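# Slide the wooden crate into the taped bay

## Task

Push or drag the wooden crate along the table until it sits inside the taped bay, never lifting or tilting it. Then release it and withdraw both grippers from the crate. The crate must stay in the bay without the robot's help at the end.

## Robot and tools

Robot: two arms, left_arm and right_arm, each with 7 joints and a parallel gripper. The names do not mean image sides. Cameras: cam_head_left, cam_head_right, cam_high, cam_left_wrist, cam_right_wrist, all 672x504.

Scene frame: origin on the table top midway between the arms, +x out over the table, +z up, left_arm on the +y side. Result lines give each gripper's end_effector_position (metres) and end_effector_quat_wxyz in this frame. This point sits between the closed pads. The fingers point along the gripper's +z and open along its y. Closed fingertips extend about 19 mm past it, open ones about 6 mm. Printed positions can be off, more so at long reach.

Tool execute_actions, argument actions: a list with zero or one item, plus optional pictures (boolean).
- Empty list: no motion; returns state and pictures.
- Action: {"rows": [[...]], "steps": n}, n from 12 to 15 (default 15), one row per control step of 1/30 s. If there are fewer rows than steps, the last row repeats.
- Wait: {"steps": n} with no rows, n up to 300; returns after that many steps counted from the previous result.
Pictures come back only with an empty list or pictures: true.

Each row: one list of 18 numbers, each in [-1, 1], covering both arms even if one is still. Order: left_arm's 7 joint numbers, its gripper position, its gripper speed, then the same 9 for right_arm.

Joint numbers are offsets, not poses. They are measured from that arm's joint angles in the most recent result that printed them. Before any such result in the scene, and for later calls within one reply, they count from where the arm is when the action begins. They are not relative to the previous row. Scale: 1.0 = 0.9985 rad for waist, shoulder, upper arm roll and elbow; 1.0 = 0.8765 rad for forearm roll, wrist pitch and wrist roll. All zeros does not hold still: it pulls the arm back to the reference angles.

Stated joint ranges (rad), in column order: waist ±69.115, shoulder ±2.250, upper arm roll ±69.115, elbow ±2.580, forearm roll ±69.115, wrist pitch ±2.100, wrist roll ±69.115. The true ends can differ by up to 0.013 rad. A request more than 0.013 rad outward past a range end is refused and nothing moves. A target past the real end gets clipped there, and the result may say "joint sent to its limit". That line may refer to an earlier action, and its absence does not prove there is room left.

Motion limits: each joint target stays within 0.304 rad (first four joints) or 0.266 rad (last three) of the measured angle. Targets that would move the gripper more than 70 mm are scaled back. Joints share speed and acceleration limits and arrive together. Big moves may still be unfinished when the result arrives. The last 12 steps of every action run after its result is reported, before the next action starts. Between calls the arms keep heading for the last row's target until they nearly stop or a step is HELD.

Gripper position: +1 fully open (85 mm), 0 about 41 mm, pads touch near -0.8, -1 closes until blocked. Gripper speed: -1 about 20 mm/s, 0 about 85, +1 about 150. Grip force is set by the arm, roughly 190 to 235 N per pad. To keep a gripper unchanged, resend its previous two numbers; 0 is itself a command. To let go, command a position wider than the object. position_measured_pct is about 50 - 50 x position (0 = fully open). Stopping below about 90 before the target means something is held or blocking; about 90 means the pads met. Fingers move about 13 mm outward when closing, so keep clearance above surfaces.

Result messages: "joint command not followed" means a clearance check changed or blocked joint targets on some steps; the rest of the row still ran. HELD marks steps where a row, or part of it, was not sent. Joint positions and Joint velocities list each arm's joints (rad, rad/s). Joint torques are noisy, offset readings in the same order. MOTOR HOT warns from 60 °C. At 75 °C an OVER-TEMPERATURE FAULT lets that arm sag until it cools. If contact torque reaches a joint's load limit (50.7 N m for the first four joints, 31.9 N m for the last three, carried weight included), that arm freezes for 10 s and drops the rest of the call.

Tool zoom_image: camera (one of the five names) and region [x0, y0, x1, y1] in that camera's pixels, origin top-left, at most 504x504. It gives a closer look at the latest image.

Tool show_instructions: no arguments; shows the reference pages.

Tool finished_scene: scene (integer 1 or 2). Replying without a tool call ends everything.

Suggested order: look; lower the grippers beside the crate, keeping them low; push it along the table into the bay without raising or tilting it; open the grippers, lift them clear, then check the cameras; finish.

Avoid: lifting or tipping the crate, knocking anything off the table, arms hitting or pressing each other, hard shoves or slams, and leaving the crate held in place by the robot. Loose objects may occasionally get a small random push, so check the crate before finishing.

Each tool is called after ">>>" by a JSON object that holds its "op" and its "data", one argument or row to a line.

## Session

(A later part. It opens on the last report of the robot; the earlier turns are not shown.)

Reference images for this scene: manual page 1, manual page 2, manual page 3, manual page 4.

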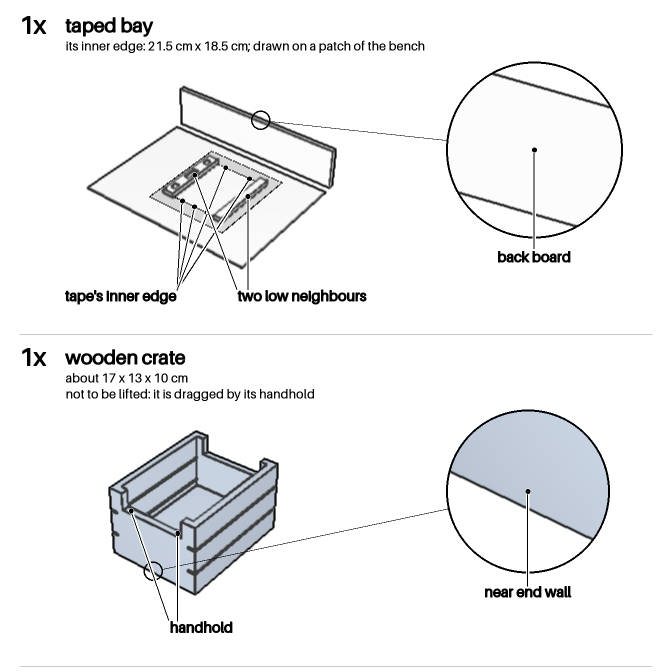

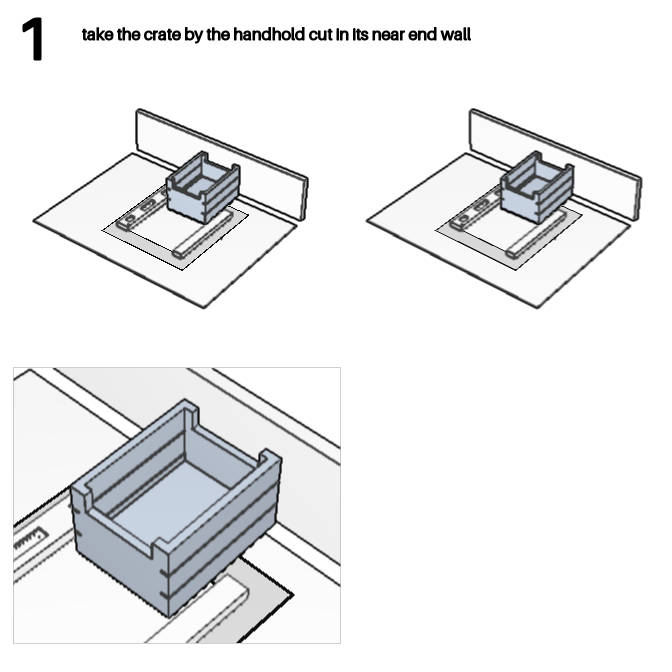

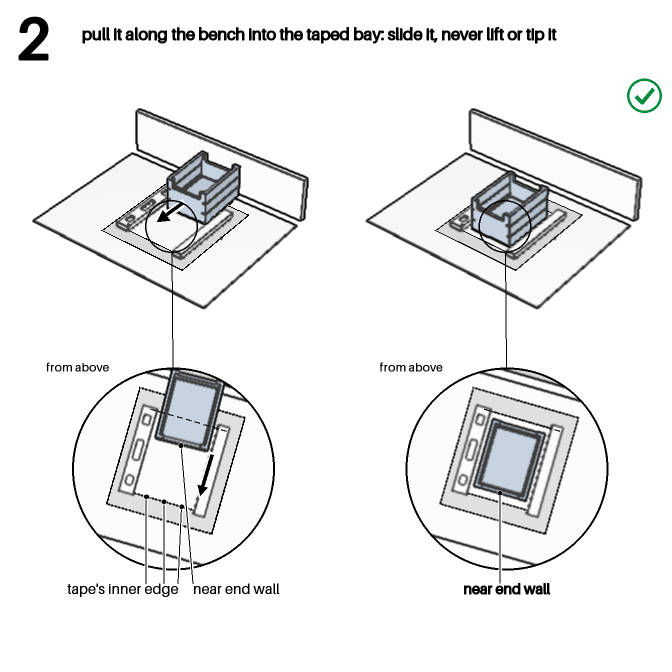

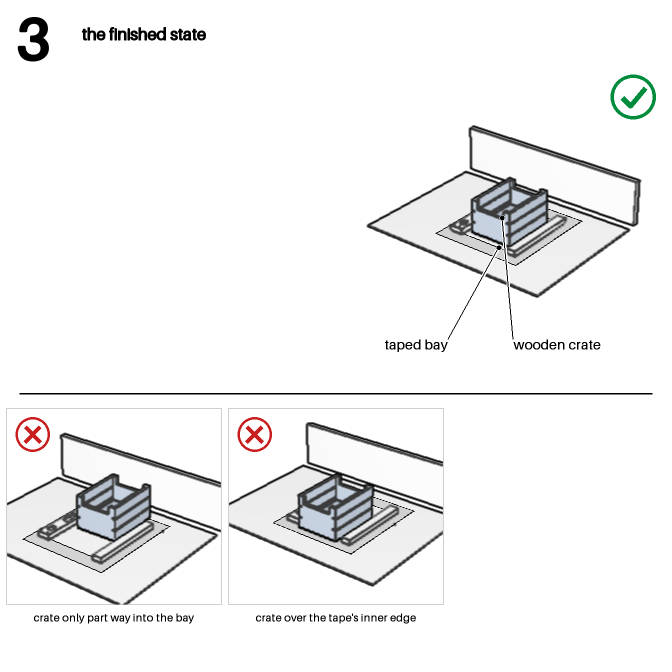

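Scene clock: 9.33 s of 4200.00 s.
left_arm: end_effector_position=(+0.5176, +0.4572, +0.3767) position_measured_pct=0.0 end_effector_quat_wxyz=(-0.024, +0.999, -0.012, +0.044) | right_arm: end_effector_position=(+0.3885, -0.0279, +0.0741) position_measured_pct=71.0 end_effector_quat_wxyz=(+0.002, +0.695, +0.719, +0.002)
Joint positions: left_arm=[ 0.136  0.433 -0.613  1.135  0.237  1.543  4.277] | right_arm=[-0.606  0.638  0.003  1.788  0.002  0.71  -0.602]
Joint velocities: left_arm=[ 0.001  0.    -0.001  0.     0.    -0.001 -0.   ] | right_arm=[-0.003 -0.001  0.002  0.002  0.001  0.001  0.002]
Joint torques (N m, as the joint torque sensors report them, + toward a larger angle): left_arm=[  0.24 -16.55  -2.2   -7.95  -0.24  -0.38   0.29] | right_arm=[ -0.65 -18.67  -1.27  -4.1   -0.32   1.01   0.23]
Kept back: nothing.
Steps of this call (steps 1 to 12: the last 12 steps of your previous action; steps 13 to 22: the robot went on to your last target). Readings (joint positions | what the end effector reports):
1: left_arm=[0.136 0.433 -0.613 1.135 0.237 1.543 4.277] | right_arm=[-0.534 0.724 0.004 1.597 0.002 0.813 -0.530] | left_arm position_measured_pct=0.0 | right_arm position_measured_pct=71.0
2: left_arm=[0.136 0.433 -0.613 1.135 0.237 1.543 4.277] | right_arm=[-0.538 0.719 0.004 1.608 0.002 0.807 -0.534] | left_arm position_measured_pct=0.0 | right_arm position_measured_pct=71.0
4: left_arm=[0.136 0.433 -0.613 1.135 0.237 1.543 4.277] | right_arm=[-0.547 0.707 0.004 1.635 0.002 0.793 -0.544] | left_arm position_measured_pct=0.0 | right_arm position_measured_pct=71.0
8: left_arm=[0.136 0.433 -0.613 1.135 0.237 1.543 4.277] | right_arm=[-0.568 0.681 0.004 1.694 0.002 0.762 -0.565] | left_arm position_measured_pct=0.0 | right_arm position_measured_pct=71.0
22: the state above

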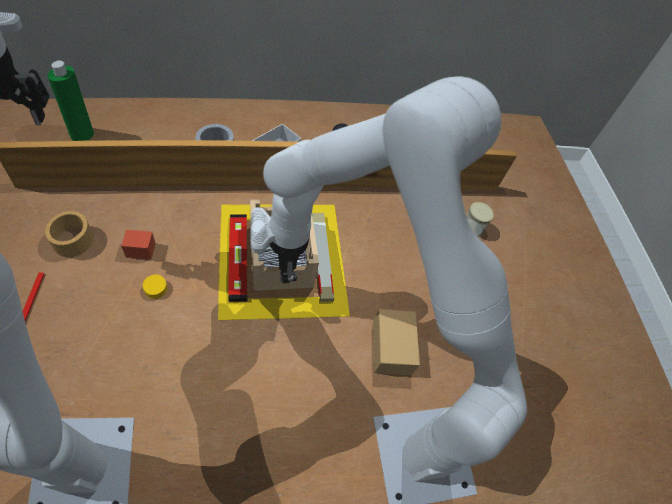

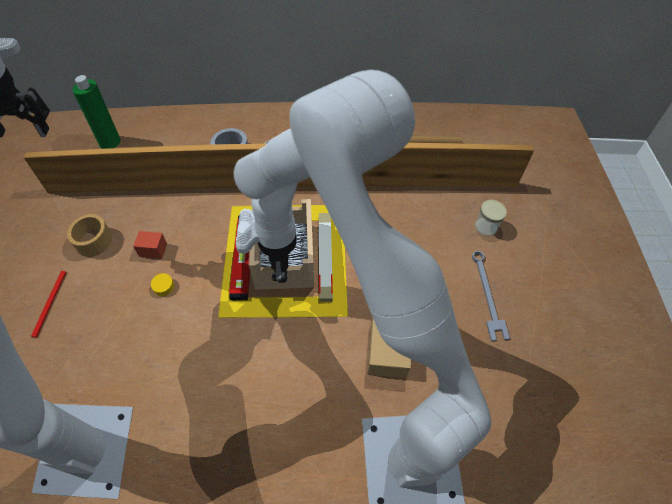

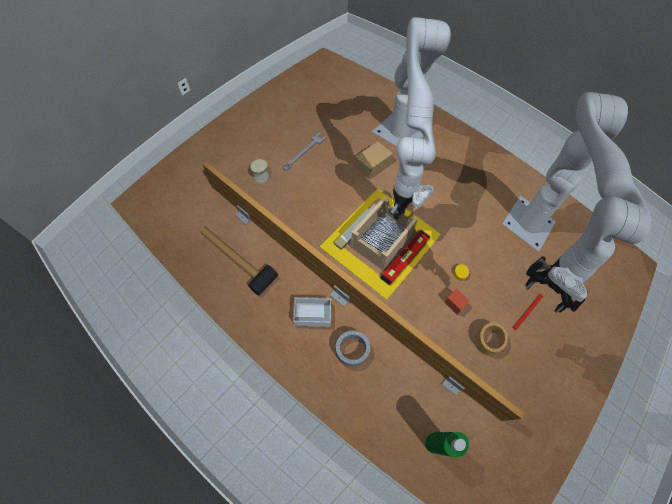

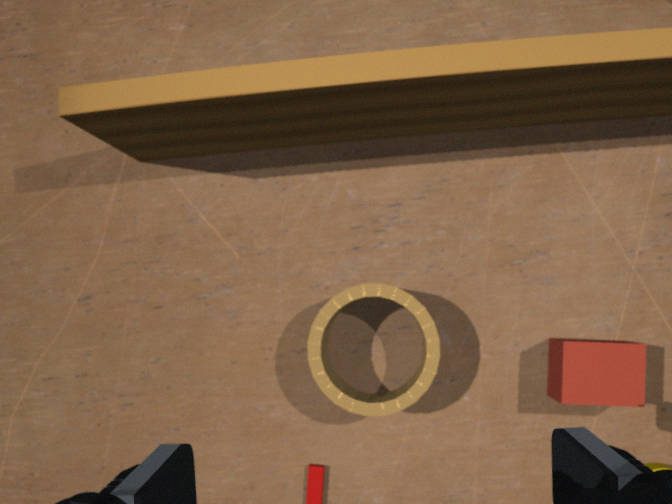

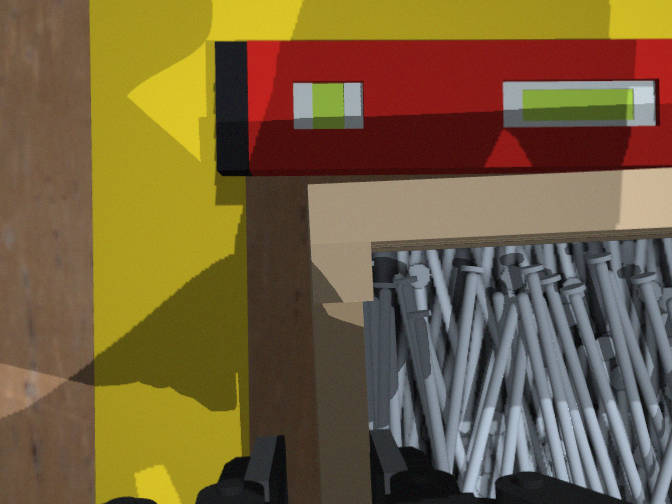

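>>> {"op": "execute_actions", "data": {
  "actions": [
    {"rows":[[0,0,0,0,0,0,0,1,0,0,0,0,0,0,0,0,0.3,0.5],[0,0,0,0,0,0,0,1,0,0,0,0,0,0,0,0,0.3,0.5],[0,0,0,0,0,0,0,1,0,0,0,0,0,0,0,0,0.3,0.5],[0,0,0,0,0,0,0,1,0,0,0,0,0,0,0,0,0.3,0.5],[0,0,0,0,0,0,0,1,0,0,0,0,0,0,0,0,0.3,0.5],[0,0,0,0,0,0,0,1,0,0,0,0,0,0,0,0,0.3,0.5],[0,0,0,0,0,0,0,1,0,0,-0.159,0,-0.112,0,0.316,0,0.3,0.5]]}
  ]
}}

>>> {"op": "execute_actions", "data": {
  "actions": [
    {"steps":28}
  ],
  "pictures": true
}}

Scene clock: 10.20 s of 4200.00 s.
left_arm: end_effector_position=(+0.5176, +0.4572, +0.3767) position_measured_pct=0.0 end_effector_quat_wxyz=(-0.024, +0.999, -0.012, +0.044) | right_arm: end_effector_position=(+0.3889, -0.0280, +0.0742) position_measured_pct=67.9 end_effector_quat_wxyz=(+0.002, +0.695, +0.719, +0.003)
Joint positions: left_arm=[ 0.136  0.433 -0.613  1.135  0.237  1.543  4.277] | right_arm=[-0.605  0.638  0.003  1.788  0.002  0.709 -0.602]
Joint velocities: left_arm=[-0.001 -0.001 -0.001  0.    -0.     0.    -0.   ] | right_arm=[-0.005 -0.001  0.001  0.006  0.001  0.     0.001]
Joint torques (N m, as the joint torque sensors report them, + toward a larger angle): left_arm=[  0.19 -16.06  -2.18  -8.36  -0.24  -0.62   0.32] | right_arm=[ -0.04 -18.29  -0.4   -5.63   0.04   0.02   0.14]
Steps of this call (steps 1 to 15: the robot went on to your last target; steps 16 to 23: nothing new was sent; steps 24 to 26: the first 3 steps of this action). Readings (joint positions | what the end effector reports):
24: left_arm=[0.136 0.433 -0.613 1.135 0.237 1.543 4.277] | right_arm=[-0.605 0.638 0.003 1.788 0.002 0.710 -0.602] | left_arm position_measured_pct=0.0 | right_arm position_measured_pct=71.0
25: left_arm=[0.136 0.433 -0.613 1.135 0.237 1.543 4.277] | right_arm=[-0.605 0.638 0.003 1.788 0.002 0.709 -0.602] | left_arm position_measured_pct=0.0 | right_arm position_measured_pct=70.2
26: the state above

Scene clock: 11.13 s of 4200.00 s.
left_arm: end_effector_position=(+0.5176, +0.4572, +0.3767) position_measured_pct=0.0 end_effector_quat_wxyz=(-0.024, +0.999, -0.012, +0.044) | right_arm: end_effector_position=(+0.3864, -0.0294, +0.1731) position_measured_pct=34.9 end_effector_quat_wxyz=(+0.001, +0.695, +0.719, -0.001)
Joint positions: left_arm=[ 0.136  0.433 -0.613  1.135  0.237  1.543  4.277] | right_arm=[-0.606  0.48   0.003  1.676  0.002  0.987 -0.602]
Joint velocities: left_arm=[ 0.002  0.001 -0.    -0.     0.001 -0.     0.   ] | right_arm=[-0.001 -0.001 -0.001  0.001 -0.001 -0.    -0.001]
Joint torques (N m, as the joint torque sensors report them, + toward a larger angle): left_arm=[  0.09 -16.1   -2.23  -8.19   0.    -0.47   0.26] | right_arm=[  0.39 -17.4   -0.28  -7.06   0.14  -0.17   0.22]
Kept back: nothing.
Steps of this call (steps 1 to 12: the last 12 steps of your previous action; steps 13 to 28: the robot went on to your last target). Readings (joint positions | what the end effector reports):
1: left_arm=[0.136 0.433 -0.613 1.135 0.237 1.543 4.277] | right_arm=[-0.605 0.638 0.003 1.788 0.002 0.709 -0.602] | left_arm position_measured_pct=0.0 | right_arm position_measured_pct=64.7
2: left_arm=[0.136 0.433 -0.613 1.135 0.237 1.543 4.277] | right_arm=[-0.605 0.638 0.003 1.788 0.002 0.710 -0.602] | left_arm position_measured_pct=0.0 | right_arm position_measured_pct=61.1
4: left_arm=[0.136 0.433 -0.613 1.135 0.237 1.543 4.277] | right_arm=[-0.605 0.637 0.003 1.788 0.002 0.711 -0.602] | left_arm position_measured_pct=0.0 | right_arm position_measured_pct=53.2
8: left_arm=[0.136 0.433 -0.613 1.135 0.237 1.543 4.277] | right_arm=[-0.606 0.580 0.003 1.750 0.002 0.801 -0.602] | left_arm position_measured_pct=0.0 | right_arm position_measured_pct=38.1
28: the state above

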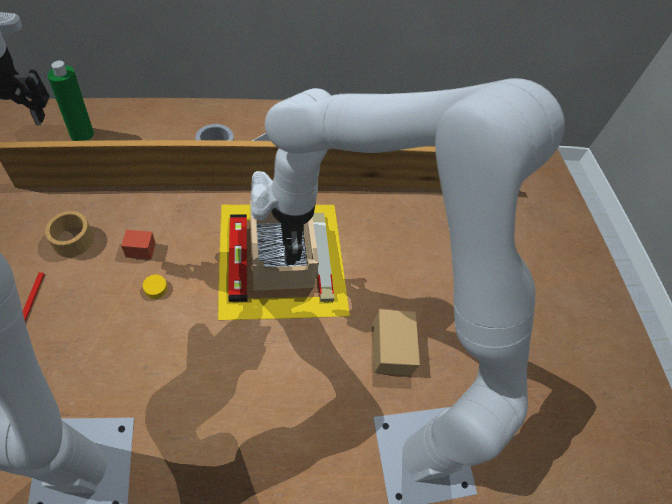

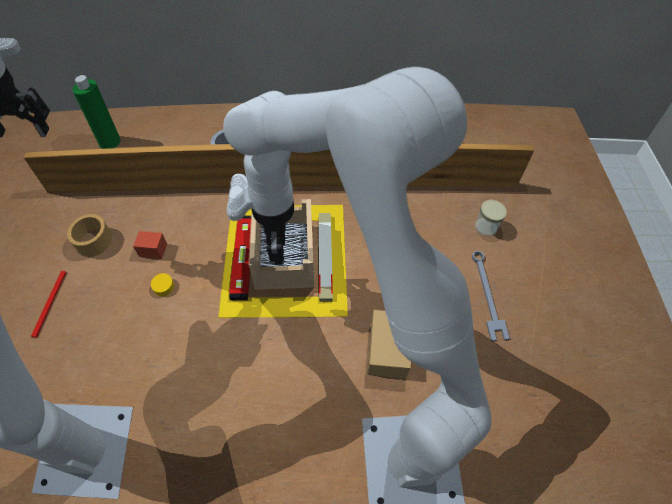

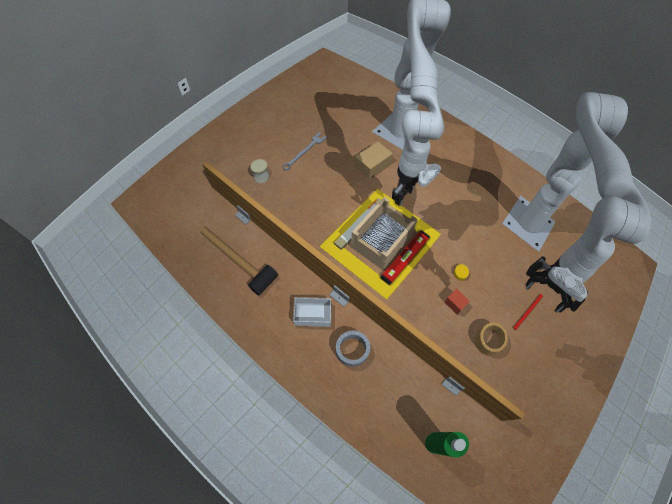

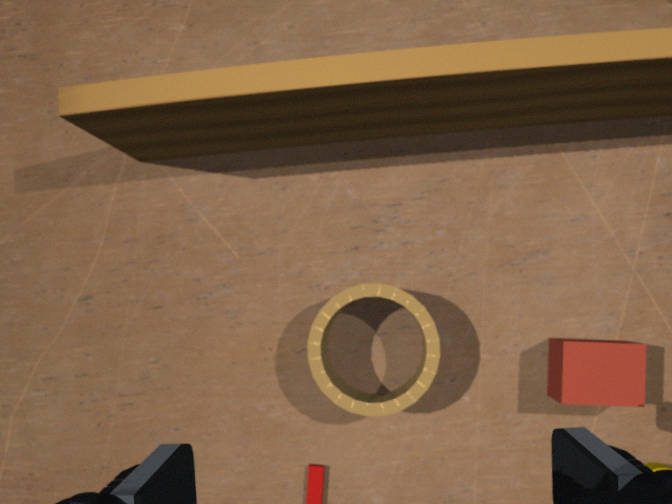

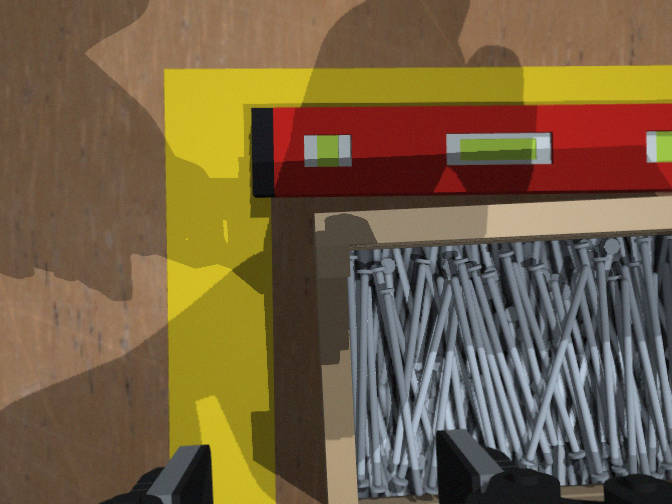

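>>> {"op": "finished_scene", "data": {
  "scene": 2
}}

The scene is finished: the task was done.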